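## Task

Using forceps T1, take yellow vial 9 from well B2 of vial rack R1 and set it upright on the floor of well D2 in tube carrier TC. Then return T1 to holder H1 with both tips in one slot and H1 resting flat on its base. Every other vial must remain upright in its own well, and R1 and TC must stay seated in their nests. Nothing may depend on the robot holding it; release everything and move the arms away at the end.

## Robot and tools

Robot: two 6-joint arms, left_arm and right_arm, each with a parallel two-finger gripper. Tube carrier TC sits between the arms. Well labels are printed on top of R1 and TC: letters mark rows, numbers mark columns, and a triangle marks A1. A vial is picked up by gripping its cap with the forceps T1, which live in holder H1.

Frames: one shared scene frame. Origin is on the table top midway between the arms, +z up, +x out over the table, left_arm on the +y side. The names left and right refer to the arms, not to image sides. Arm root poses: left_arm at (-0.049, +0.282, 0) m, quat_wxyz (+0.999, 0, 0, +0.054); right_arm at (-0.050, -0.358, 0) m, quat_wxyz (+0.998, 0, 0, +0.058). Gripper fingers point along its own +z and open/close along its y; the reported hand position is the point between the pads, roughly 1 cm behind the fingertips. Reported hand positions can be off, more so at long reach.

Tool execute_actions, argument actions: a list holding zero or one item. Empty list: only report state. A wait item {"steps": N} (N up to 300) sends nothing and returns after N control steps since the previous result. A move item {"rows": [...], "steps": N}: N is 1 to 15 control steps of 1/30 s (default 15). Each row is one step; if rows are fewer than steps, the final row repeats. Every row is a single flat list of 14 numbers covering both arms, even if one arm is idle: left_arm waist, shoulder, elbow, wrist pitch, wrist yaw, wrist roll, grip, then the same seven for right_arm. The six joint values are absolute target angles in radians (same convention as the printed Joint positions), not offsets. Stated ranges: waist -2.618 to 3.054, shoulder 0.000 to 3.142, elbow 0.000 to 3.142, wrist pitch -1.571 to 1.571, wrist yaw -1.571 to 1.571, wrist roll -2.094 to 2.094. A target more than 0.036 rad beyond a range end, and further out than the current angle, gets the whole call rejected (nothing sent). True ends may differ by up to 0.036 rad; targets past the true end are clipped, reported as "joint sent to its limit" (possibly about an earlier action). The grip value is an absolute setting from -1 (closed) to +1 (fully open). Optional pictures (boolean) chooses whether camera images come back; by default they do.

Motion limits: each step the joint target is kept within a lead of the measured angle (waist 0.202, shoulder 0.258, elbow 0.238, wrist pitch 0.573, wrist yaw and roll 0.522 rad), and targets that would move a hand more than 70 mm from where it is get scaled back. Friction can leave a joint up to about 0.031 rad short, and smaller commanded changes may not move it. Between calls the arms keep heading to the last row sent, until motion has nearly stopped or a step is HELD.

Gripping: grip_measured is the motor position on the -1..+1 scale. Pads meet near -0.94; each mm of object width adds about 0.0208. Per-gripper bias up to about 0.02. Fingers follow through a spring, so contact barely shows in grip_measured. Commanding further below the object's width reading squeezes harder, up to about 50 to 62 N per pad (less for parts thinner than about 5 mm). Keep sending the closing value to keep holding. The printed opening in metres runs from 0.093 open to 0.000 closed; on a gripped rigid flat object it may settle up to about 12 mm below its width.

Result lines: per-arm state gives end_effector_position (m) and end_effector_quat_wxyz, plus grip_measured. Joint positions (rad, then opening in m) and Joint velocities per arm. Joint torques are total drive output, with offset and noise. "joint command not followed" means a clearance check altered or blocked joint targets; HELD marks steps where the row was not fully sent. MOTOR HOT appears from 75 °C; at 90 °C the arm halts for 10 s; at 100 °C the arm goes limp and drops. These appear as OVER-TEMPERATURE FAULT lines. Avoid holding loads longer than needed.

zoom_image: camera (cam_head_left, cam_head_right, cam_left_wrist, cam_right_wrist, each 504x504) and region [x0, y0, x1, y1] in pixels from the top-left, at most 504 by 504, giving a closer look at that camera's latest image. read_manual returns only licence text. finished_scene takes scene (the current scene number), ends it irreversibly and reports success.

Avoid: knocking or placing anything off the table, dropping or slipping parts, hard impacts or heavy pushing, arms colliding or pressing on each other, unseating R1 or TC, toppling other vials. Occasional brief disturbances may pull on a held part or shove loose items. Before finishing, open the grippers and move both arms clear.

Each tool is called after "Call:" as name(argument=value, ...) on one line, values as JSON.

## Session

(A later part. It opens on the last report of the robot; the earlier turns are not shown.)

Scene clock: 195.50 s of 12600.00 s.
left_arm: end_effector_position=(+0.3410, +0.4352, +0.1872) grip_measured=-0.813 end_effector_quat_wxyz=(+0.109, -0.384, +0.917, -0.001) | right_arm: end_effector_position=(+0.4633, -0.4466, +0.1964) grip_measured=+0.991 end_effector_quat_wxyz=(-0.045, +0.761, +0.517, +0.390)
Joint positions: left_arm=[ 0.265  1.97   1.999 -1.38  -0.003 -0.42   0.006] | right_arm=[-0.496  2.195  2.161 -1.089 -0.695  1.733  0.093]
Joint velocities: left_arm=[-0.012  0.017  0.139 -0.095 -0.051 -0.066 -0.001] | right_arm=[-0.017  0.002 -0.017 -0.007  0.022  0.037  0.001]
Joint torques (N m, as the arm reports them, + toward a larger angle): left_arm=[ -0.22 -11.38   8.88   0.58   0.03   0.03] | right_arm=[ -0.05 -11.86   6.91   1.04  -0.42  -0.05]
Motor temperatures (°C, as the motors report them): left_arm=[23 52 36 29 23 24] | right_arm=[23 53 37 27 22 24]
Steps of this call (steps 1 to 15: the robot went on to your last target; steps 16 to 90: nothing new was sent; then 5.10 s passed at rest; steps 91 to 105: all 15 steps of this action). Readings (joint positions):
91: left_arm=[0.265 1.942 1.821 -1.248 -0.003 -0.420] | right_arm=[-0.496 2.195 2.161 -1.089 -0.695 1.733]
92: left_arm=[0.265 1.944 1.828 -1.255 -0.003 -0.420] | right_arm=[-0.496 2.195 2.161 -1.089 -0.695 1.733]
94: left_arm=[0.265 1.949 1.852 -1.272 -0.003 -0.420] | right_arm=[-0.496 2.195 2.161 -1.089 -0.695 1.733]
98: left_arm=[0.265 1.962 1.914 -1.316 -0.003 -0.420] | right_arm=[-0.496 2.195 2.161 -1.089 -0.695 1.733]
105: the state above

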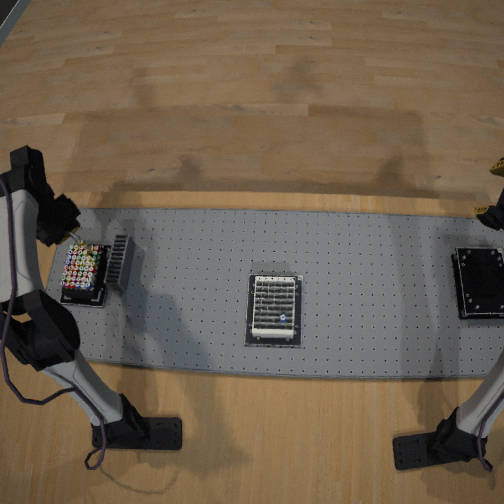

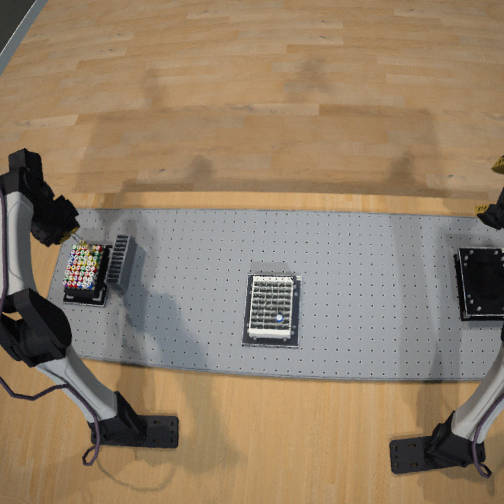

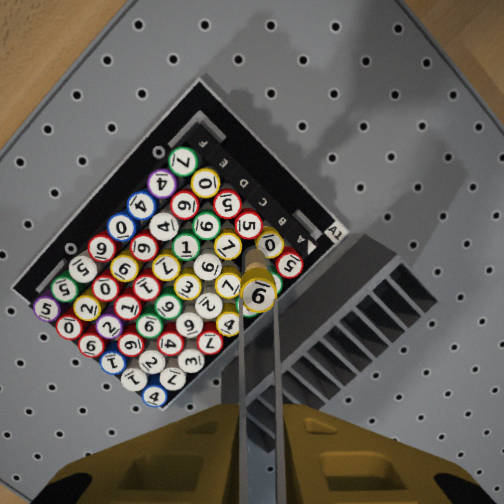

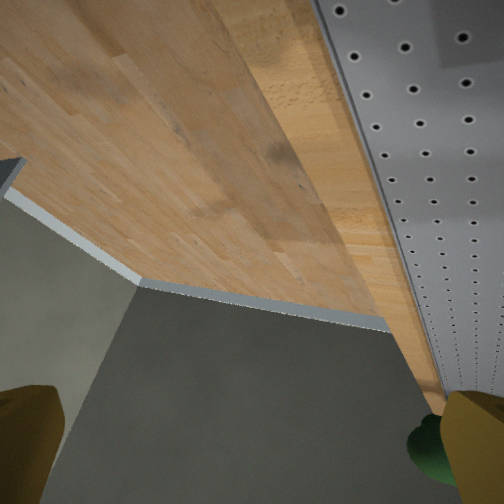

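Call:
execute_actions(actions=[{"rows":[[0.25,1.975,2.02,-1.412,-0.002,-0.42,-0.82,-0.496,2.195,2.161,-1.089,-0.695,1.733,1],[0.225,1.975,2.02,-1.412,-0.002,-0.42,-0.82,-0.496,2.195,2.161,-1.089,-0.695,1.733,1],[0.19,1.975,2.02,-1.412,-0.002,-0.42,-0.82,-0.496,2.195,2.161,-1.089,-0.695,1.733,1],[0.15,1.975,2.02,-1.412,-0.002,-0.42,-0.82,-0.496,2.195,2.161,-1.089,-0.695,1.733,1],[0.11,1.975,2.02,-1.412,-0.002,-0.42,-0.82,-0.496,2.195,2.161,-1.089,-0.695,1.733,1],[0.07,1.975,2.02,-1.412,-0.002,-0.42,-0.82,-0.496,2.195,2.161,-1.089,-0.695,1.733,1],[0.03,1.975,2.02,-1.412,-0.002,-0.42,-0.82,-0.496,2.195,2.161,-1.089,-0.695,1.733,1],[-0.01,1.975,2.02,-1.412,-0.002,-0.42,-0.82,-0.496,2.195,2.161,-1.089,-0.695,1.733,1],[-0.05,1.98,2.03,-1.414,-0.002,-0.42,-0.82,-0.496,2.195,2.161,-1.089,-0.695,1.733,1],[-0.09,1.99,2.04,-1.416,-0.002,-0.42,-0.82,-0.496,2.195,2.161,-1.089,-0.695,1.733,1],[-0.13,2.0,2.055,-1.418,-0.002,-0.42,-0.82,-0.496,2.195,2.161,-1.089,-0.695,1.733,1],[-0.17,2.01,2.07,-1.42,-0.002,-0.42,-0.82,-0.496,2.195,2.161,-1.089,-0.695,1.733,1],[-0.21,2.02,2.08,-1.422,-0.002,-0.42,-0.82,-0.496,2.195,2.161,-1.089,-0.695,1.733,1],[-0.25,2.03,2.09,-1.424,-0.002,-0.42,-0.82,-0.496,2.195,2.161,-1.089,-0.695,1.733,1],[-0.29,2.04,2.1,-1.426,-0.002,-0.42,-0.82,-0.496,2.195,2.161,-1.089,-0.695,1.733,1]]}], pictures=false)

Call:
execute_actions(actions=[{"rows":[[-0.33,2.05,2.11,-1.428,-0.002,-0.42,-0.82,-0.496,2.195,2.161,-1.089,-0.695,1.733,1],[-0.37,2.06,2.12,-1.428,-0.002,-0.42,-0.82,-0.496,2.195,2.161,-1.089,-0.695,1.733,1],[-0.41,2.07,2.135,-1.428,-0.002,-0.42,-0.82,-0.496,2.195,2.161,-1.089,-0.695,1.733,1],[-0.45,2.07,2.135,-1.428,-0.002,-0.42,-0.82,-0.496,2.195,2.161,-1.089,-0.695,1.733,1],[-0.49,2.07,2.135,-1.428,-0.002,-0.42,-0.82,-0.496,2.195,2.161,-1.089,-0.695,1.733,1],[-0.53,2.07,2.135,-1.428,-0.002,-0.42,-0.82,-0.496,2.195,2.161,-1.089,-0.695,1.733,1],[-0.57,2.07,2.135,-1.428,-0.002,-0.42,-0.82,-0.496,2.195,2.161,-1.089,-0.695,1.733,1],[-0.61,2.07,2.135,-1.428,-0.002,-0.42,-0.82,-0.496,2.195,2.161,-1.089,-0.695,1.733,1],[-0.65,2.07,2.135,-1.428,-0.002,-0.42,-0.82,-0.496,2.195,2.161,-1.089,-0.695,1.733,1],[-0.69,2.07,2.135,-1.428,-0.002,-0.42,-0.82,-0.496,2.195,2.161,-1.089,-0.695,1.733,1],[-0.725,2.07,2.135,-1.428,-0.002,-0.42,-0.82,-0.496,2.195,2.161,-1.089,-0.695,1.733,1],[-0.755,2.07,2.135,-1.428,-0.002,-0.42,-0.82,-0.496,2.195,2.161,-1.089,-0.695,1.733,1],[-0.775,2.07,2.135,-1.428,-0.002,-0.42,-0.82,-0.496,2.195,2.161,-1.089,-0.695,1.733,1],[-0.79,2.07,2.135,-1.428,-0.002,-0.42,-0.82,-0.496,2.195,2.161,-1.089,-0.695,1.733,1],[-0.797,2.07,2.135,-1.428,-0.002,-0.42,-0.82,-0.496,2.195,2.161,-1.089,-0.695,1.733,1]]}], pictures=false)

Call:
execute_actions(actions=[{"steps":30}])

Scene clock: 208.63 s of 12600.00 s.
left_arm: end_effector_position=(+0.3763, +0.2356, +0.1867) grip_measured=-0.813 end_effector_quat_wxyz=(+0.105, -0.153, +0.982, -0.025) | right_arm: end_effector_position=(+0.4633, -0.4466, +0.1964) grip_measured=+0.991 end_effector_quat_wxyz=(-0.045, +0.761, +0.517, +0.390)
Joint positions: left_arm=[-0.22   2.016  2.064 -1.403 -0.006 -0.42   0.006] | right_arm=[-0.496  2.195  2.161 -1.089 -0.695  1.733  0.093]
Joint velocities: left_arm=[-1.057  0.276  0.286  0.022 -0.037 -0.081 -0.001] | right_arm=[ 0.002  0.017  0.002  0.066  0.007  0.037 -0.   ]
Joint torques (N m, as the arm reports them, + toward a larger angle): left_arm=[ -0.89 -11.67   9.25   0.53   0.03   0.03] | right_arm=[ -0.01 -11.79   6.87   1.05  -0.38  -0.09]
Motor temperatures (°C, as the motors report them): left_arm=[23 51 37 29 23 24] | right_arm=[23 53 37 27 22 24]
Steps of this call (steps 1 to 30: the robot went on to your last target; steps 31 to 90: nothing new was sent; then 9.63 s passed at rest; steps 91 to 105: all 15 steps of this action). Readings (joint positions):
91: left_arm=[0.265 1.970 2.001 -1.400 -0.003 -0.420] | right_arm=[-0.496 2.195 2.161 -1.089 -0.695 1.733]
92: left_arm=[0.262 1.970 2.001 -1.400 -0.004 -0.420] | right_arm=[-0.496 2.195 2.161 -1.089 -0.695 1.733]
94: left_arm=[0.235 1.970 2.001 -1.400 -0.009 -0.420] | right_arm=[-0.496 2.195 2.161 -1.089 -0.695 1.733]
98: left_arm=[0.081 1.970 2.001 -1.400 -0.012 -0.420] | right_arm=[-0.496 2.195 2.161 -1.089 -0.695 1.733]
105: the state above

Scene clock: 209.13 s of 12600.00 s.
left_arm: end_effector_position=(+0.2925, +0.0077, +0.1761) grip_measured=-0.813 end_effector_quat_wxyz=(+0.085, +0.128, +0.987, -0.052) | right_arm: end_effector_position=(+0.4633, -0.4466, +0.1964) grip_measured=+0.991 end_effector_quat_wxyz=(-0.045, +0.761, +0.517, +0.390)
Joint positions: left_arm=[-0.786  2.073  2.11  -1.408  0.001 -0.42   0.006] | right_arm=[-0.496  2.195  2.161 -1.089 -0.695  1.733  0.093]
Joint velocities: left_arm=[-0.598 -0.007 -0.012 -0.007  0.037  0.051  0.001] | right_arm=[-0.002 -0.012 -0.002 -0.066  0.037  0.022  0.   ]
Joint torques (N m, as the arm reports them, + toward a larger angle): left_arm=[  1.43 -13.07   9.88   0.56  -0.14   0.02] | right_arm=[ -0.07 -11.67   6.98   0.99  -0.34  -0.09]
Motor temperatures (°C, as the motors report them): left_arm=[23 51 37 29 23 24] | right_arm=[23 53 37 27 22 24]
Steps of this call (steps 1 to 15: all 15 steps of this action). Readings (joint positions):
1: left_arm=[-0.258 2.026 2.074 -1.404 -0.006 -0.420] | right_arm=[-0.496 2.195 2.161 -1.089 -0.695 1.733]
2: left_arm=[-0.297 2.036 2.084 -1.404 -0.006 -0.420] | right_arm=[-0.496 2.195 2.161 -1.089 -0.695 1.733]
4: left_arm=[-0.374 2.056 2.104 -1.406 -0.006 -0.420] | right_arm=[-0.496 2.195 2.161 -1.089 -0.695 1.733]
8: left_arm=[-0.536 2.073 2.110 -1.406 -0.005 -0.420] | right_arm=[-0.496 2.195 2.161 -1.089 -0.695 1.733]
15: the state above

Scene clock: 210.13 s of 12600.00 s.
left_arm: end_effector_position=(+0.2852, +0.0019, +0.1757) grip_measured=-0.813 end_effector_quat_wxyz=(+0.080, +0.138, +0.986, -0.052) | right_arm: end_effector_position=(+0.4633, -0.4466, +0.1964) grip_measured=+0.991 end_effector_quat_wxyz=(-0.045, +0.761, +0.517, +0.390)
Joint positions: left_arm=[-0.805  2.073  2.11  -1.416  0.004 -0.42   0.006] | right_arm=[-0.496  2.195  2.161 -1.089 -0.695  1.733  0.093]
Joint velocities: left_arm=[ 0.002 -0.002  0.002  0.125 -0.022 -0.037  0.001] | right_arm=[ 0.012 -0.032  0.012  0.007  0.037 -0.022  0.001]
Joint torques (N m, as the arm reports them, + toward a larger angle): left_arm=[  0.2  -13.07   9.9    0.62  -0.07   0.04] | right_arm=[ -0.02 -11.73   6.7    1.06  -0.36  -0.06]
Motor temperatures (°C, as the motors report them): left_arm=[23 51 37 29 23 24] | right_arm=[23 53 37 27 22 24]
Steps of this call (steps 1 to 30: the robot went on to your last target). Readings (joint positions):
1: left_arm=[-0.802 2.073 2.110 -1.409 0.003 -0.420] | right_arm=[-0.496 2.195 2.161 -1.089 -0.695 1.733]
2: left_arm=[-0.811 2.073 2.110 -1.410 0.004 -0.420] | right_arm=[-0.496 2.195 2.161 -1.089 -0.695 1.733]
4: left_arm=[-0.812 2.073 2.110 -1.412 0.005 -0.420] | right_arm=[-0.496 2.195 2.161 -1.089 -0.695 1.733]
8: left_arm=[-0.806 2.073 2.110 -1.415 0.004 -0.420] | right_arm=[-0.496 2.195 2.161 -1.089 -0.695 1.733]
30: the state above
All arms were judged still, so your last target was given up. Only a new action makes them travel on or press farther. Fingers that are still opening or closing keep moving.

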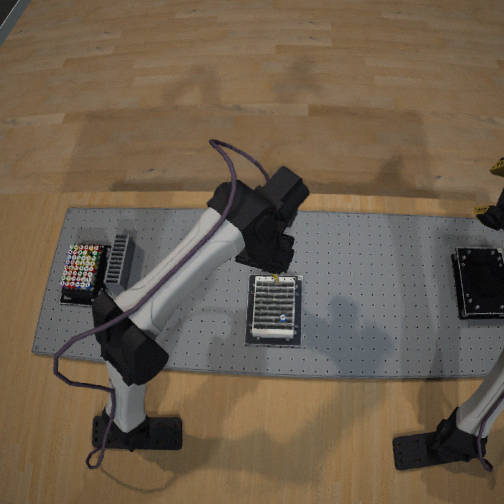

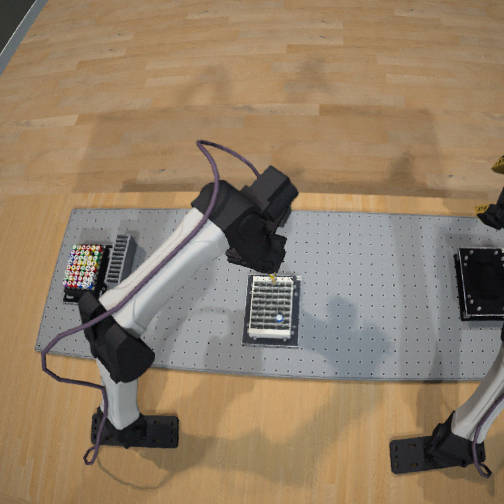

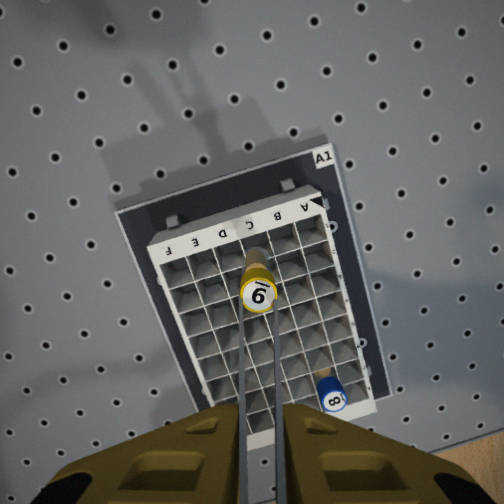

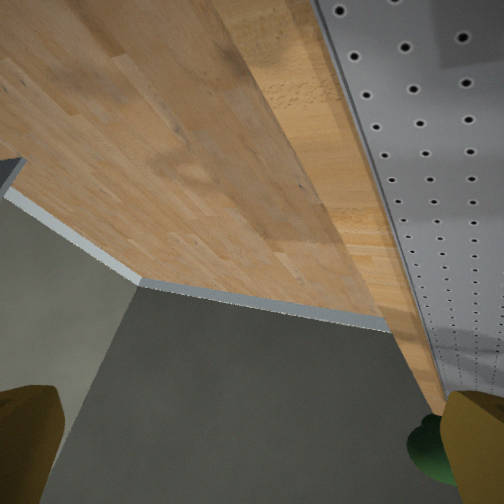

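Call:
zoom_image(camera="cam_left_wrist", region=[150, 190, 340, 350])

Region (150, 190, 340, 350) of cam_left_wrist's 504x504 image, scaled by 2.653, with more detail than that image has; it fills the top 424 rows of this view, and the rest is white.

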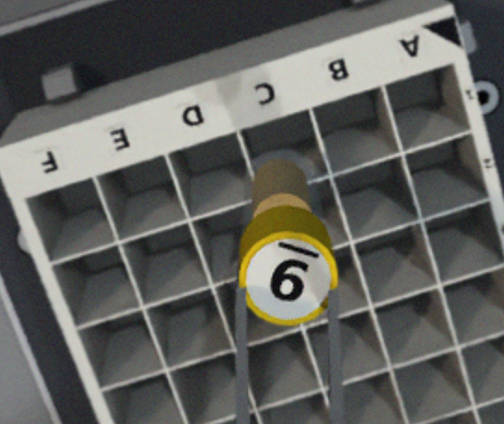

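Call:
execute_actions(actions=[{"rows":[[-0.8,2.045,2.1,-1.41,-0.002,-0.42,-0.82,-0.496,2.195,2.161,-1.089,-0.695,1.733,1],[-0.8,2.03,2.075,-1.395,-0.002,-0.42,-0.82,-0.496,2.195,2.161,-1.089,-0.695,1.733,1],[-0.8,2.015,2.05,-1.38,-0.002,-0.42,-0.82,-0.496,2.195,2.161,-1.089,-0.695,1.733,1],[-0.8,2.0,2.025,-1.365,-0.002,-0.42,-0.82,-0.496,2.195,2.161,-1.089,-0.695,1.733,1],[-0.8,1.985,2.0,-1.35,-0.002,-0.42,-0.82,-0.496,2.195,2.161,-1.089,-0.695,1.733,1],[-0.8,1.97,1.975,-1.337,-0.002,-0.42,-0.82,-0.496,2.195,2.161,-1.089,-0.695,1.733,1],[-0.8,1.955,1.95,-1.325,-0.002,-0.42,-0.82,-0.496,2.195,2.161,-1.089,-0.695,1.733,1],[-0.8,1.945,1.925,-1.312,-0.002,-0.42,-0.82,-0.496,2.195,2.161,-1.089,-0.695,1.733,1],[-0.8,1.942,1.905,-1.303,-0.002,-0.42,-0.82,-0.496,2.195,2.161,-1.089,-0.695,1.733,1],[-0.8,1.942,1.893,-1.3,-0.002,-0.42,-0.82,-0.496,2.195,2.161,-1.089,-0.695,1.733,1]]}], pictures=false)

Call:
execute_actions(actions=[{"steps":20}])

Call:
zoom_image(camera="cam_left_wrist", region=[150, 190, 340, 350])

Scene clock: 219.53 s of 12600.00 s.
left_arm: end_effector_position=(+0.2671, +0.0171, +0.1683) grip_measured=-0.813 end_effector_quat_wxyz=(+0.079, +0.138, +0.986, -0.052) | right_arm: end_effector_position=(+0.4633, -0.4466, +0.1964) grip_measured=+0.991 end_effector_quat_wxyz=(-0.045, +0.761, +0.517, +0.390)
Joint positions: left_arm=[-0.805  1.955  1.906 -1.333  0.004 -0.42   0.006] | right_arm=[-0.496  2.195  2.161 -1.089 -0.695  1.733  0.093]
Joint velocities: left_arm=[ 0.002 -0.002 -0.046 -0.007  0.022 -0.066 -0.001] | right_arm=[ 0.012 -0.012 -0.007  0.066 -0.037  0.066 -0.   ]
Joint torques (N m, as the arm reports them, + toward a larger angle): left_arm=[ -0.19 -12.78   6.73   0.87  -0.07   0.  ] | right_arm=[  0.09 -11.93   7.2    1.01  -0.31  -0.1 ]
Motor temperatures (°C, as the motors report them): left_arm=[23 52 37 28 23 24] | right_arm=[23 53 37 27 22 24]
Steps of this call (steps 1 to 90: nothing new was sent; then 5.90 s passed at rest; steps 91 to 105: all 15 steps of this action). Readings (joint positions):
91: left_arm=[-0.805 2.073 2.110 -1.416 0.004 -0.420] | right_arm=[-0.496 2.195 2.161 -1.089 -0.695 1.733]
92: left_arm=[-0.805 2.070 2.105 -1.412 0.004 -0.420] | right_arm=[-0.496 2.195 2.161 -1.089 -0.695 1.733]
94: left_arm=[-0.805 2.050 2.072 -1.399 0.004 -0.420] | right_arm=[-0.496 2.195 2.161 -1.089 -0.695 1.733]
98: left_arm=[-0.805 1.988 1.978 -1.367 0.004 -0.420] | right_arm=[-0.496 2.195 2.161 -1.089 -0.695 1.733]
105: the state above

Scene clock: 220.20 s of 12600.00 s.
left_arm: end_effector_position=(+0.2699, +0.0148, +0.1689) grip_measured=-0.813 end_effector_quat_wxyz=(+0.086, +0.138, +0.985, -0.056) | right_arm: end_effector_position=(+0.4633, -0.4466, +0.1964) grip_measured=+0.991 end_effector_quat_wxyz=(-0.045, +0.761, +0.517, +0.390)
Joint positions: left_arm=[-0.805  1.955  1.906 -1.317  0.004 -0.42   0.006] | right_arm=[-0.496  2.195  2.161 -1.089 -0.695  1.733  0.093]
Joint velocities: left_arm=[-0.012  0.002 -0.022  0.007 -0.007  0.022 -0.   ] | right_arm=[ 0.017  0.002 -0.002  0.022  0.007 -0.037 -0.   ]
Joint torques (N m, as the arm reports them, + toward a larger angle): left_arm=[ -0.17 -12.75   6.76   0.88  -0.05   0.01] | right_arm=[ -0.02 -11.73   7.03   1.05  -0.38  -0.04]
Motor temperatures (°C, as the motors report them): left_arm=[23 52 37 28 23 24] | right_arm=[23 53 37 27 22 24]
Steps of this call (steps 1 to 20: the robot went on to your last target). Readings (joint positions):
1: left_arm=[-0.805 1.955 1.906 -1.330 0.004 -0.420] | right_arm=[-0.496 2.195 2.161 -1.089 -0.695 1.733]
2: left_arm=[-0.805 1.955 1.906 -1.328 0.004 -0.420] | right_arm=[-0.496 2.195 2.161 -1.089 -0.695 1.733]
4: left_arm=[-0.805 1.955 1.906 -1.323 0.004 -0.420] | right_arm=[-0.496 2.195 2.161 -1.089 -0.695 1.733]
8: left_arm=[-0.805 1.955 1.906 -1.319 0.004 -0.420] | right_arm=[-0.496 2.195 2.161 -1.089 -0.695 1.733]
20: the state above

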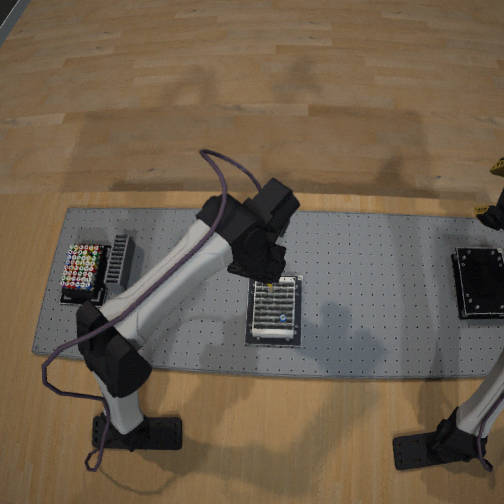

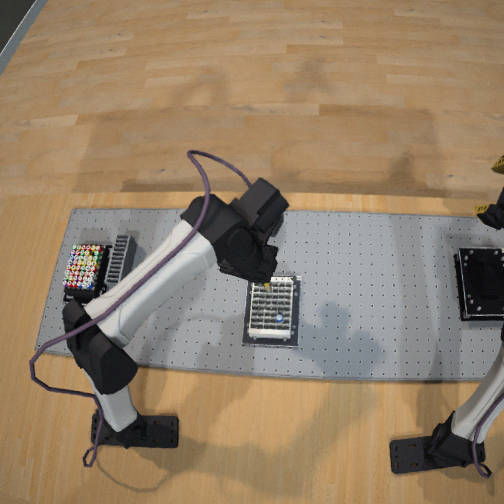

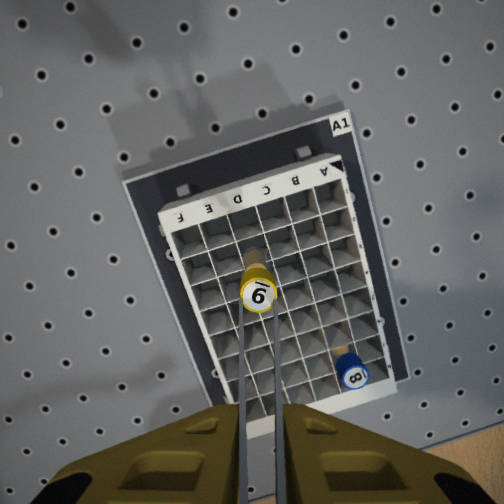

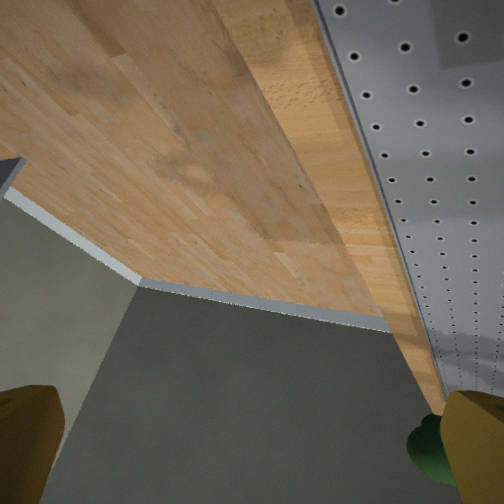

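Region (150, 190, 340, 350) of cam_left_wrist's 504x504 image, scaled by 2.653, with more detail than that image has; it fills the top 424 rows of this view, and the rest is white.

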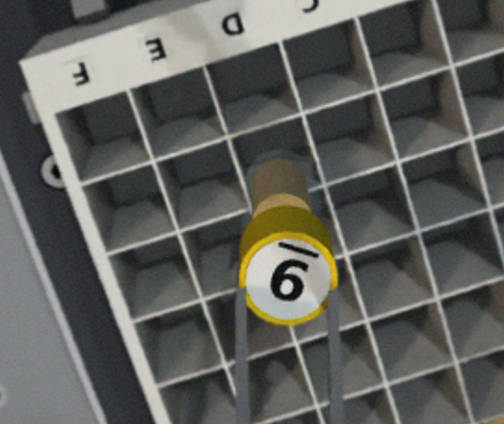

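Call:
execute_actions(actions=[{"rows":[[-0.8,1.945,1.89,-1.292,-0.002,-0.42,-0.82,-0.496,2.195,2.161,-1.089,-0.695,1.733,1],[-0.8,1.945,1.88,-1.284,-0.002,-0.42,-0.82,-0.496,2.195,2.161,-1.089,-0.695,1.733,1],[-0.8,1.945,1.872,-1.276,-0.002,-0.42,-0.82,-0.496,2.195,2.161,-1.089,-0.695,1.733,1],[-0.8,1.945,1.864,-1.268,-0.002,-0.42,-0.82,-0.496,2.195,2.161,-1.089,-0.695,1.733,1],[-0.8,1.945,1.856,-1.26,-0.002,-0.42,-0.82,-0.496,2.195,2.161,-1.089,-0.695,1.733,1],[-0.8,1.945,1.848,-1.252,-0.002,-0.42,-0.82,-0.496,2.195,2.161,-1.089,-0.695,1.733,1],[-0.8,1.945,1.842,-1.247,-0.002,-0.42,-0.82,-0.496,2.195,2.161,-1.089,-0.695,1.733,1]]}])

Call:
zoom_image(camera="cam_left_wrist", region=[150, 190, 340, 350])

Scene clock: 224.83 s of 12600.00 s.
left_arm: end_effector_position=(+0.2712, +0.0139, +0.1560) grip_measured=-0.818 end_effector_quat_wxyz=(+0.085, +0.137, +0.985, -0.055) | right_arm: end_effector_position=(+0.4633, -0.4466, +0.1964) grip_measured=+0.991 end_effector_quat_wxyz=(-0.045, +0.761, +0.517, +0.390)
Joint positions: left_arm=[-0.805  1.955  1.854 -1.268  0.003 -0.42   0.006] | right_arm=[-0.496  2.195  2.161 -1.089 -0.695  1.733  0.093]
Joint velocities: left_arm=[ 0.007 -0.022  0.007  0.11   0.037 -0.066 -0.002] | right_arm=[-0.007 -0.002  0.007  0.007 -0.022 -0.037  0.   ]
Joint torques (N m, as the arm reports them, + toward a larger angle): left_arm=[ -0.19 -12.8    6.89   0.9   -0.04   0.  ] | right_arm=[ -0.26 -11.81   6.72   1.03  -0.37  -0.06]
Motor temperatures (°C, as the motors report them): left_arm=[23 53 37 29 23 24] | right_arm=[23 54 37 27 22 24]
Steps of this call (steps 1 to 15: the robot went on to your last target; steps 16 to 90: nothing new was sent; then 1.13 s passed at rest; steps 91 to 105: all 15 steps of this action). Readings (joint positions):
91: left_arm=[-0.805 1.955 1.906 -1.316 0.004 -0.420] | right_arm=[-0.496 2.195 2.161 -1.089 -0.695 1.733]
92: left_arm=[-0.805 1.955 1.904 -1.313 0.004 -0.420] | right_arm=[-0.496 2.195 2.161 -1.089 -0.695 1.733]
94: left_arm=[-0.805 1.955 1.894 -1.303 0.004 -0.420] | right_arm=[-0.496 2.195 2.161 -1.089 -0.695 1.733]
98: left_arm=[-0.805 1.955 1.865 -1.279 0.003 -0.420] | right_arm=[-0.496 2.195 2.161 -1.089 -0.695 1.733]
105: the state above

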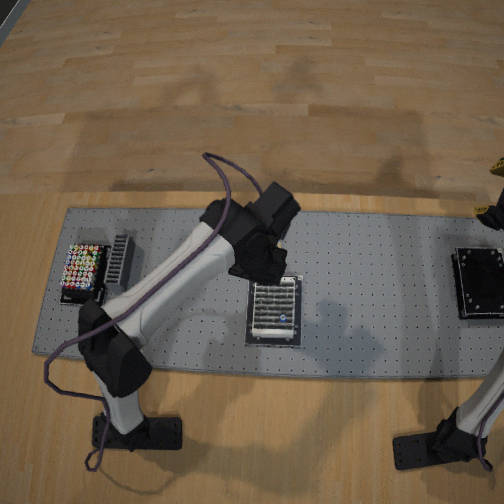

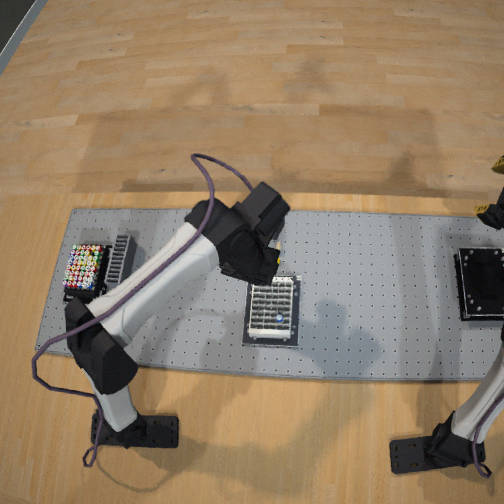

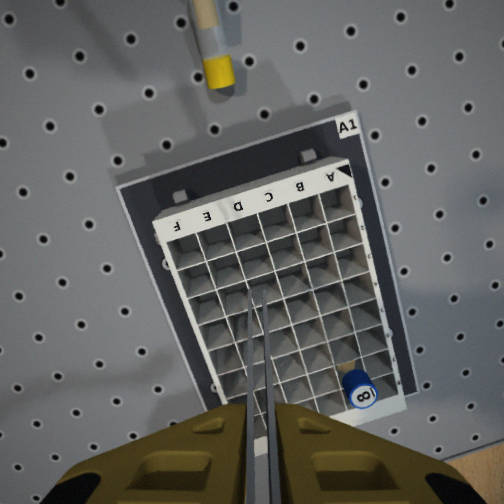

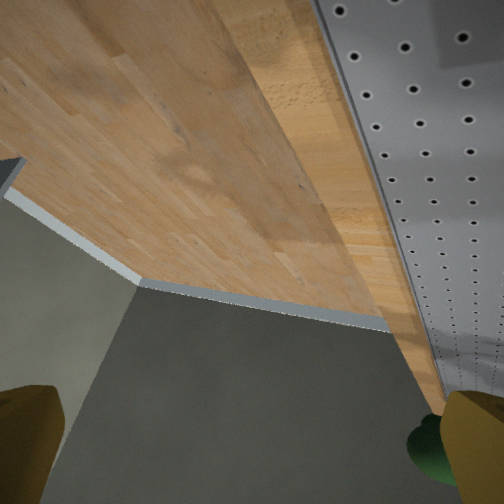

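Region (150, 190, 340, 350) of cam_left_wrist's 504x504 image, scaled by 2.653, with more detail than that image has; it fills the top 424 rows of this view, and the rest is white.

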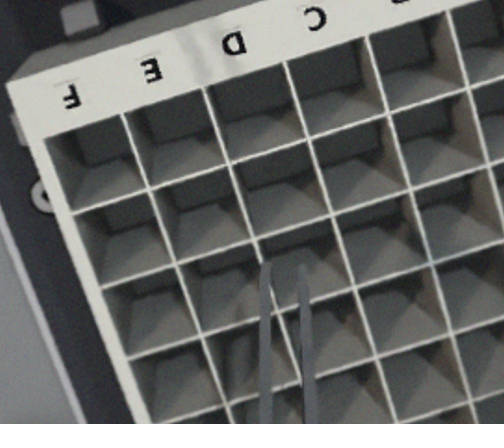

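Call:
execute_actions(actions=[{"rows":[[-0.78,1.93,1.88,-1.29,-0.002,-0.42,-0.82,-0.496,2.195,2.161,-1.089,-0.695,1.733,1],[-0.74,1.92,1.9,-1.3,-0.002,-0.42,-0.82,-0.496,2.195,2.161,-1.089,-0.695,1.733,1],[-0.7,1.92,1.9,-1.3,-0.002,-0.42,-0.82,-0.496,2.195,2.161,-1.089,-0.695,1.733,1],[-0.66,1.92,1.9,-1.3,-0.002,-0.42,-0.82,-0.496,2.195,2.161,-1.089,-0.695,1.733,1],[-0.62,1.92,1.9,-1.3,-0.002,-0.42,-0.82,-0.496,2.195,2.161,-1.089,-0.695,1.733,1],[-0.58,1.92,1.9,-1.3,-0.002,-0.42,-0.82,-0.496,2.195,2.161,-1.089,-0.695,1.733,1],[-0.54,1.92,1.9,-1.3,-0.002,-0.42,-0.82,-0.496,2.195,2.161,-1.089,-0.695,1.733,1],[-0.5,1.92,1.9,-1.3,-0.002,-0.42,-0.82,-0.496,2.195,2.161,-1.089,-0.695,1.733,1],[-0.46,1.92,1.9,-1.3,-0.002,-0.42,-0.82,-0.496,2.195,2.161,-1.089,-0.695,1.733,1],[-0.42,1.92,1.9,-1.3,-0.002,-0.42,-0.82,-0.496,2.195,2.161,-1.089,-0.695,1.733,1],[-0.4,1.92,1.9,-1.3,-0.002,-0.42,-0.82,-0.496,2.195,2.161,-1.089,-0.695,1.733,1]]}])

Call:
zoom_image(camera="cam_head_left", region=[210, 200, 350, 350])

Scene clock: 230.30 s of 12600.00 s.
left_arm: end_effector_position=(+0.3555, +0.1723, +0.1689) grip_measured=-0.818 end_effector_quat_wxyz=(+0.109, -0.075, +0.991, -0.033) | right_arm: end_effector_position=(+0.4633, -0.4466, +0.1964) grip_measured=+0.991 end_effector_quat_wxyz=(-0.045, +0.761, +0.517, +0.390)
Joint positions: left_arm=[-0.379  1.941  1.882 -1.282 -0.011 -0.42   0.006] | right_arm=[-0.496  2.195  2.161 -1.089 -0.695  1.733  0.093]
Joint velocities: left_arm=[ 0.012 -0.002  0.002 -0.081 -0.066 -0.022 -0.   ] | right_arm=[ 0.002  0.007 -0.007  0.007 -0.037  0.007 -0.001]
Joint torques (N m, as the arm reports them, + toward a larger angle): left_arm=[ -2.14 -13.47   9.52   0.65   0.12   0.05] | right_arm=[ -0.24 -11.78   6.78   0.98  -0.38  -0.07]
Motor temperatures (°C, as the motors report them): left_arm=[23 53 37 29 23 24] | right_arm=[23 54 37 27 22 24]
Steps of this call (steps 1 to 15: the robot went on to your last target; steps 16 to 90: nothing new was sent; then 1.97 s passed at rest; steps 91 to 105: all 15 steps of this action). Readings (joint positions):
91: left_arm=[-0.804 1.955 1.854 -1.265 0.003 -0.420] | right_arm=[-0.496 2.195 2.161 -1.089 -0.695 1.733]
92: left_arm=[-0.797 1.954 1.858 -1.270 0.005 -0.420] | right_arm=[-0.496 2.195 2.161 -1.089 -0.695 1.733]
94: left_arm=[-0.757 1.952 1.868 -1.278 0.009 -0.420] | right_arm=[-0.496 2.195 2.161 -1.089 -0.695 1.733]
98: left_arm=[-0.585 1.942 1.881 -1.278 0.009 -0.420] | right_arm=[-0.496 2.195 2.161 -1.089 -0.695 1.733]
105: the state above

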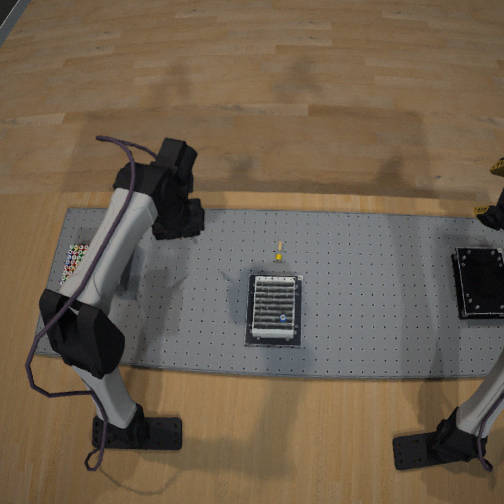

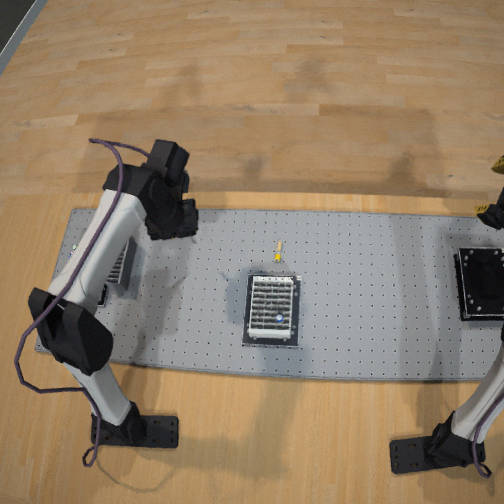

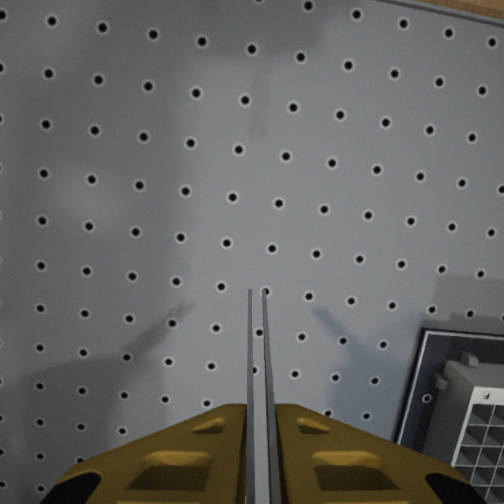

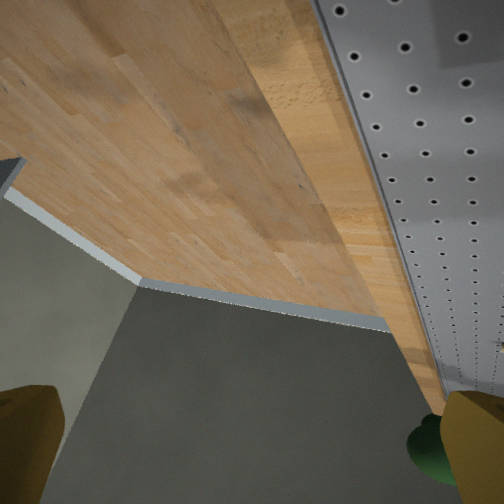

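Region (210, 200, 350, 350) of cam_head_left's 504x504 image, scaled by 3.360, with more detail than that image has; it fills the left 470 columns of this view, and the rest is white.

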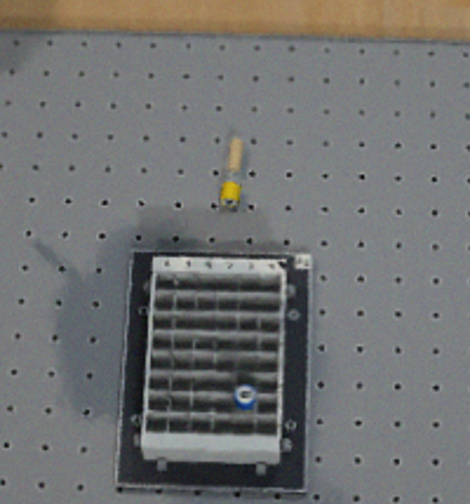

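Call:
execute_actions(actions=[{"rows":[[-0.41,1.96,1.93,-1.3,-0.002,-0.43,-0.82,-0.496,2.195,2.161,-1.089,-0.695,1.733,1],[-0.44,1.99,1.97,-1.31,-0.002,-0.44,-0.82,-0.496,2.195,2.161,-1.089,-0.695,1.733,1],[-0.47,2.02,2.01,-1.32,-0.002,-0.45,-0.82,-0.496,2.195,2.161,-1.089,-0.695,1.733,1],[-0.5,2.05,2.05,-1.33,-0.002,-0.46,-0.82,-0.496,2.195,2.161,-1.089,-0.695,1.733,1],[-0.53,2.08,2.09,-1.335,-0.002,-0.47,-0.82,-0.496,2.195,2.161,-1.089,-0.695,1.733,1],[-0.56,2.11,2.13,-1.335,-0.002,-0.48,-0.82,-0.496,2.195,2.161,-1.089,-0.695,1.733,1],[-0.59,2.14,2.17,-1.335,-0.002,-0.49,-0.82,-0.496,2.195,2.161,-1.089,-0.695,1.733,1],[-0.62,2.17,2.21,-1.335,-0.002,-0.5,-0.82,-0.496,2.195,2.161,-1.089,-0.695,1.733,1],[-0.65,2.2,2.245,-1.335,-0.002,-0.51,-0.82,-0.496,2.195,2.161,-1.089,-0.695,1.733,1],[-0.675,2.23,2.275,-1.335,-0.002,-0.51,-0.82,-0.496,2.195,2.161,-1.089,-0.695,1.733,1],[-0.695,2.26,2.3,-1.335,-0.002,-0.51,-0.82,-0.496,2.195,2.161,-1.089,-0.695,1.733,1],[-0.708,2.285,2.315,-1.335,-0.002,-0.51,-0.82,-0.496,2.195,2.161,-1.089,-0.695,1.733,1],[-0.715,2.305,2.315,-1.335,-0.002,-0.51,-0.8,-0.496,2.195,2.161,-1.089,-0.695,1.733,1],[-0.715,2.32,2.315,-1.335,-0.002,-0.51,-0.78,-0.496,2.195,2.161,-1.089,-0.695,1.733,1],[-0.715,2.332,2.315,-1.335,-0.002,-0.51,-0.76,-0.496,2.195,2.161,-1.089,-0.695,1.733,1]]}], pictures=false)

Call:
execute_actions(actions=[{"steps":25}])

Scene clock: 238.77 s of 12600.00 s.
left_arm: end_effector_position=(+0.3592, -0.0078, +0.1349) grip_measured=-0.769 end_effector_quat_wxyz=(+0.106, +0.063, +0.990, -0.065) | right_arm: end_effector_position=(+0.4633, -0.4466, +0.1964) grip_measured=+0.991 end_effector_quat_wxyz=(-0.045, +0.761, +0.517, +0.390)
Joint positions: left_arm=[-0.727  2.297  2.293 -1.318 -0.    -0.492  0.008] | right_arm=[-0.496  2.195  2.161 -1.089 -0.695  1.733  0.093]
Joint velocities: left_arm=[-0.261  0.549  0.022  0.022  0.095 -0.051  0.016] | right_arm=[-0.002  0.012  0.002  0.022 -0.022  0.066 -0.   ]
Joint torques (N m, as the arm reports them, + toward a larger angle): left_arm=[  1.47 -14.96   9.38   0.64  -0.09  -0.07] | right_arm=[ -0.16 -11.81   7.07   1.01  -0.36  -0.06]
Motor temperatures (°C, as the motors report them): left_arm=[23 54 37 28 23 24] | right_arm=[23 54 38 27 22 24]
Steps of this call (steps 1 to 30: the robot went on to your last target; steps 31 to 90: nothing new was sent; then 4.97 s passed at rest; steps 91 to 105: all 15 steps of this action). Readings (joint positions):
91: left_arm=[-0.393 1.943 1.887 -1.292 -0.009 -0.420] | right_arm=[-0.496 2.195 2.161 -1.089 -0.695 1.733]
92: left_arm=[-0.397 1.952 1.904 -1.301 -0.009 -0.423] | right_arm=[-0.496 2.195 2.161 -1.089 -0.695 1.733]
94: left_arm=[-0.425 1.990 1.971 -1.315 -0.012 -0.432] | right_arm=[-0.496 2.195 2.161 -1.089 -0.695 1.733]
98: left_arm=[-0.547 2.105 2.133 -1.320 -0.012 -0.460] | right_arm=[-0.496 2.195 2.161 -1.089 -0.695 1.733]
105: the state above

Scene clock: 239.60 s of 12600.00 s.
left_arm: end_effector_position=(+0.3592, -0.0054, +0.1093) grip_measured=-0.761 end_effector_quat_wxyz=(+0.080, +0.056, +0.994, -0.051) | right_arm: end_effector_position=(+0.4633, -0.4466, +0.1964) grip_measured=+0.991 end_effector_quat_wxyz=(-0.045, +0.761, +0.517, +0.390)
Joint positions: left_arm=[-0.722  2.35   2.293 -1.325  0.002 -0.502  0.009] | right_arm=[-0.496  2.195  2.161 -1.089 -0.695  1.733  0.093]
Joint velocities: left_arm=[ 0.012  0.012 -0.002  0.007  0.007 -0.095 -0.   ] | right_arm=[ 0.007 -0.002 -0.002  0.037  0.051  0.081 -0.   ]
Joint torques (N m, as the arm reports them, + toward a larger angle): left_arm=[  0.09 -16.89   9.85   0.58  -0.05  -0.07] | right_arm=[ -0.06 -11.9    6.85   0.99  -0.35  -0.05]
Motor temperatures (°C, as the motors report them): left_arm=[23 54 37 28 23 24] | right_arm=[23 54 38 27 22 24]
Steps of this call (steps 1 to 25: the robot went on to your last target). Readings (joint positions):
1: left_arm=[-0.732 2.314 2.293 -1.318 0.001 -0.494] | right_arm=[-0.496 2.195 2.161 -1.089 -0.695 1.733]
2: left_arm=[-0.733 2.329 2.293 -1.319 0.002 -0.495] | right_arm=[-0.496 2.195 2.161 -1.089 -0.695 1.733]
4: left_arm=[-0.728 2.348 2.293 -1.322 0.002 -0.498] | right_arm=[-0.496 2.195 2.161 -1.089 -0.695 1.733]
8: left_arm=[-0.723 2.350 2.293 -1.325 0.002 -0.500] | right_arm=[-0.496 2.195 2.161 -1.089 -0.695 1.733]
25: the state above

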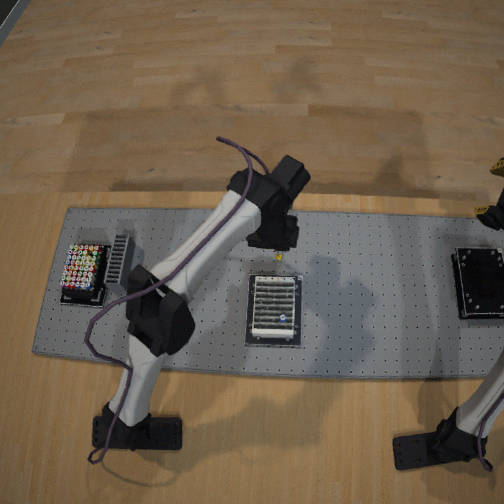

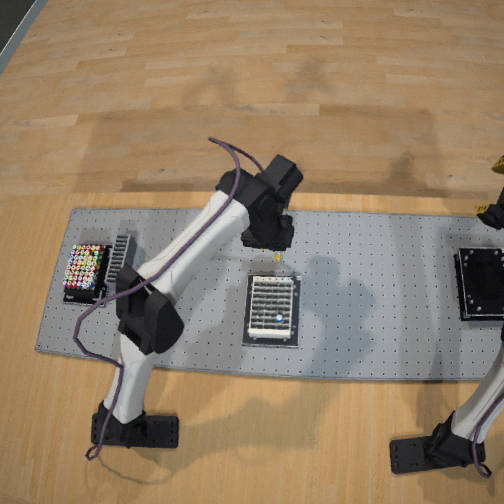

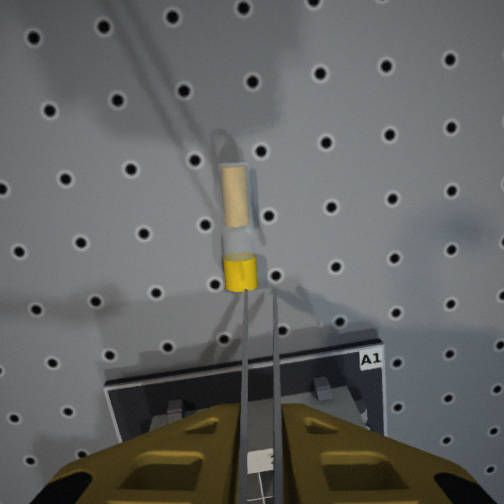

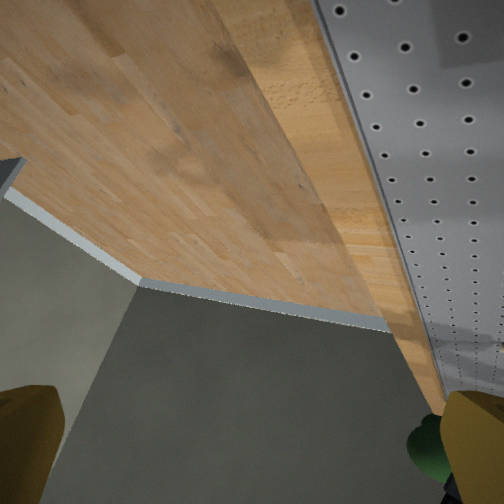

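Call:
execute_actions(actions=[{"rows":[[-0.715,2.31,2.31,-1.325,-0.002,-0.51,-0.76,-0.496,2.195,2.161,-1.089,-0.695,1.733,1],[-0.715,2.3,2.31,-1.325,-0.002,-0.51,-0.76,-0.496,2.195,2.161,-1.089,-0.695,1.733,1],[-0.715,2.3,2.31,-1.325,-0.002,-0.51,-0.76,-0.496,2.195,2.161,-1.089,-0.695,1.733,1],[-0.715,2.3,2.31,-1.325,-0.002,-0.51,-0.76,-0.496,2.195,2.161,-1.089,-0.695,1.733,1],[-0.715,2.3,2.31,-1.325,-0.002,-0.51,-0.76,-0.496,2.195,2.161,-1.089,-0.695,1.733,1],[-0.715,2.3,2.31,-1.325,-0.002,-0.51,-0.76,-0.496,2.195,2.161,-1.089,-0.695,1.733,1],[-0.704,2.3,2.31,-1.325,-0.002,-0.51,-0.76,-0.496,2.195,2.161,-1.089,-0.695,1.733,1],[-0.695,2.3,2.31,-1.325,-0.002,-0.51,-0.76,-0.496,2.195,2.161,-1.089,-0.695,1.733,1]]}], pictures=false)

Call:
execute_actions(actions=[{"steps":15}])

Call:
zoom_image(camera="cam_left_wrist", region=[160, 150, 360, 350])

Scene clock: 247.33 s of 12600.00 s.
left_arm: end_effector_position=(+0.3650, +0.0033, +0.1259) grip_measured=-0.761 end_effector_quat_wxyz=(+0.095, +0.045, +0.993, -0.059) | right_arm: end_effector_position=(+0.4633, -0.4466, +0.1964) grip_measured=+0.991 end_effector_quat_wxyz=(-0.045, +0.761, +0.517, +0.390)
Joint positions: left_arm=[-0.701  2.315  2.293 -1.325  0.002 -0.502  0.009] | right_arm=[-0.496  2.195  2.161 -1.089 -0.695  1.733  0.093]
Joint velocities: left_arm=[ 0.012 -0.002 -0.012 -0.007  0.007  0.037 -0.   ] | right_arm=[-0.002  0.022  0.012 -0.037 -0.037 -0.081  0.   ]
Joint torques (N m, as the arm reports them, + toward a larger angle): left_arm=[ -0.14 -16.41   9.31   0.72  -0.03  -0.05] | right_arm=[ -0.17 -11.74   6.73   1.04  -0.38  -0.07]
Motor temperatures (°C, as the motors report them): left_arm=[23 57 37 28 23 24] | right_arm=[23 55 38 27 22 24]
Steps of this call (steps 1 to 15: the robot went on to your last target; steps 16 to 90: nothing new was sent; then 4.23 s passed at rest; steps 91 to 105: all 15 steps of this action). Readings (joint positions):
91: left_arm=[-0.722 2.349 2.293 -1.325 0.002 -0.502] | right_arm=[-0.496 2.195 2.161 -1.089 -0.695 1.733]
92: left_arm=[-0.722 2.346 2.293 -1.325 0.002 -0.502] | right_arm=[-0.496 2.195 2.161 -1.089 -0.695 1.733]
94: left_arm=[-0.722 2.337 2.293 -1.325 0.002 -0.502] | right_arm=[-0.496 2.195 2.161 -1.089 -0.695 1.733]
98: left_arm=[-0.720 2.318 2.293 -1.325 0.002 -0.502] | right_arm=[-0.496 2.195 2.161 -1.089 -0.695 1.733]
105: the state above

Scene clock: 247.83 s of 12600.00 s.
left_arm: end_effector_position=(+0.3650, +0.0033, +0.1259) grip_measured=-0.761 end_effector_quat_wxyz=(+0.095, +0.045, +0.993, -0.059) | right_arm: end_effector_position=(+0.4633, -0.4466, +0.1964) grip_measured=+0.991 end_effector_quat_wxyz=(-0.045, +0.761, +0.517, +0.390)
Joint positions: left_arm=[-0.701  2.315  2.293 -1.325  0.002 -0.502  0.009] | right_arm=[-0.496  2.195  2.161 -1.089 -0.695  1.733  0.093]
Joint velocities: left_arm=[ 0.007 -0.017 -0.012 -0.022 -0.007  0.007 -0.   ] | right_arm=[-0.002 -0.002  0.002 -0.081  0.007  0.007 -0.001]
Joint torques (N m, as the arm reports them, + toward a larger angle): left_arm=[ -0.03 -16.32   9.08   0.81  -0.04  -0.07] | right_arm=[ -0.28 -11.78   7.03   1.07  -0.37  -0.06]
Motor temperatures (°C, as the motors report them): left_arm=[23 57 37 28 23 24] | right_arm=[23 55 38 27 22 24]
Steps of this call (steps 1 to 15: the robot went on to your last target). Readings (joint positions):
1: left_arm=[-0.701 2.315 2.293 -1.325 0.002 -0.502] | right_arm=[-0.496 2.195 2.161 -1.089 -0.695 1.733]
2: left_arm=[-0.701 2.315 2.293 -1.325 0.002 -0.502] | right_arm=[-0.496 2.195 2.161 -1.089 -0.695 1.733]
4: left_arm=[-0.701 2.315 2.293 -1.325 0.002 -0.502] | right_arm=[-0.496 2.195 2.161 -1.089 -0.695 1.733]
8: left_arm=[-0.701 2.315 2.293 -1.325 0.002 -0.502] | right_arm=[-0.496 2.195 2.161 -1.089 -0.695 1.733]
15: the state above
All arms were judged still, so your last target was given up. Only a new action makes them travel on or press farther. Fingers that are still opening or closing keep moving.

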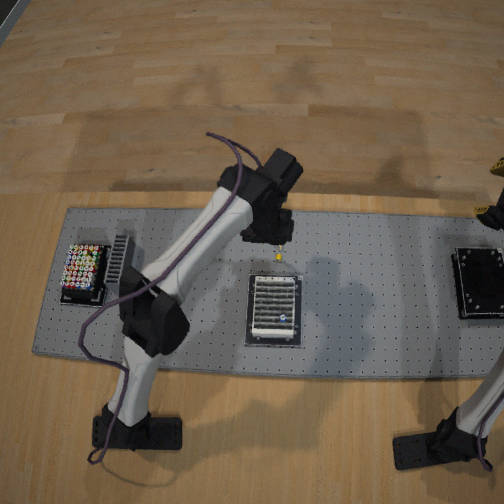

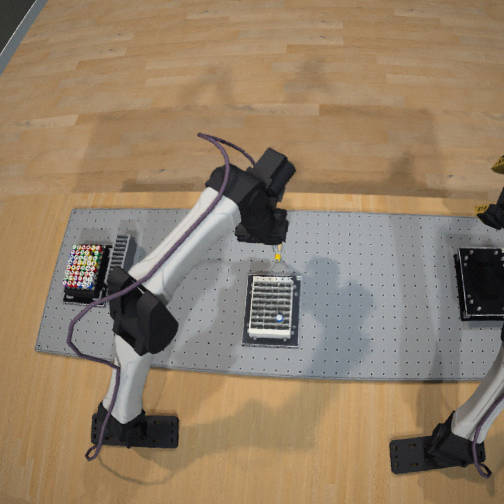

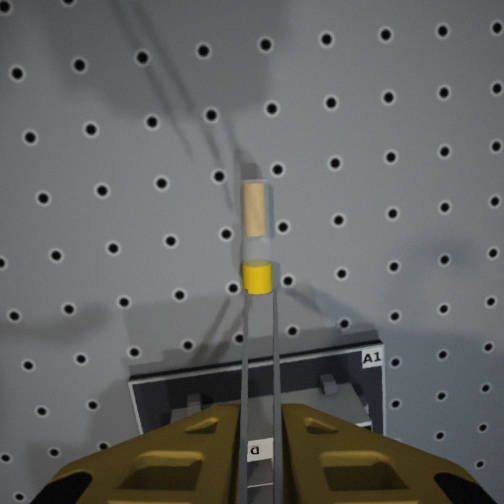

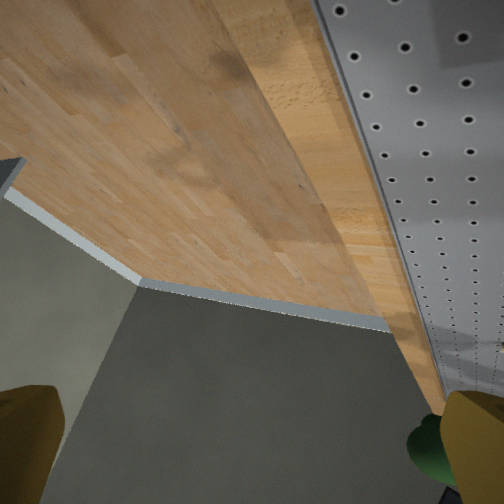

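Region (160, 150, 360, 350) of cam_left_wrist's 504x504 image, scaled by 2.520, with more detail than that image has.

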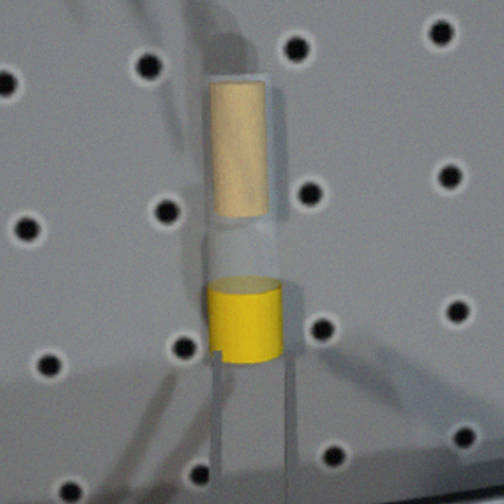

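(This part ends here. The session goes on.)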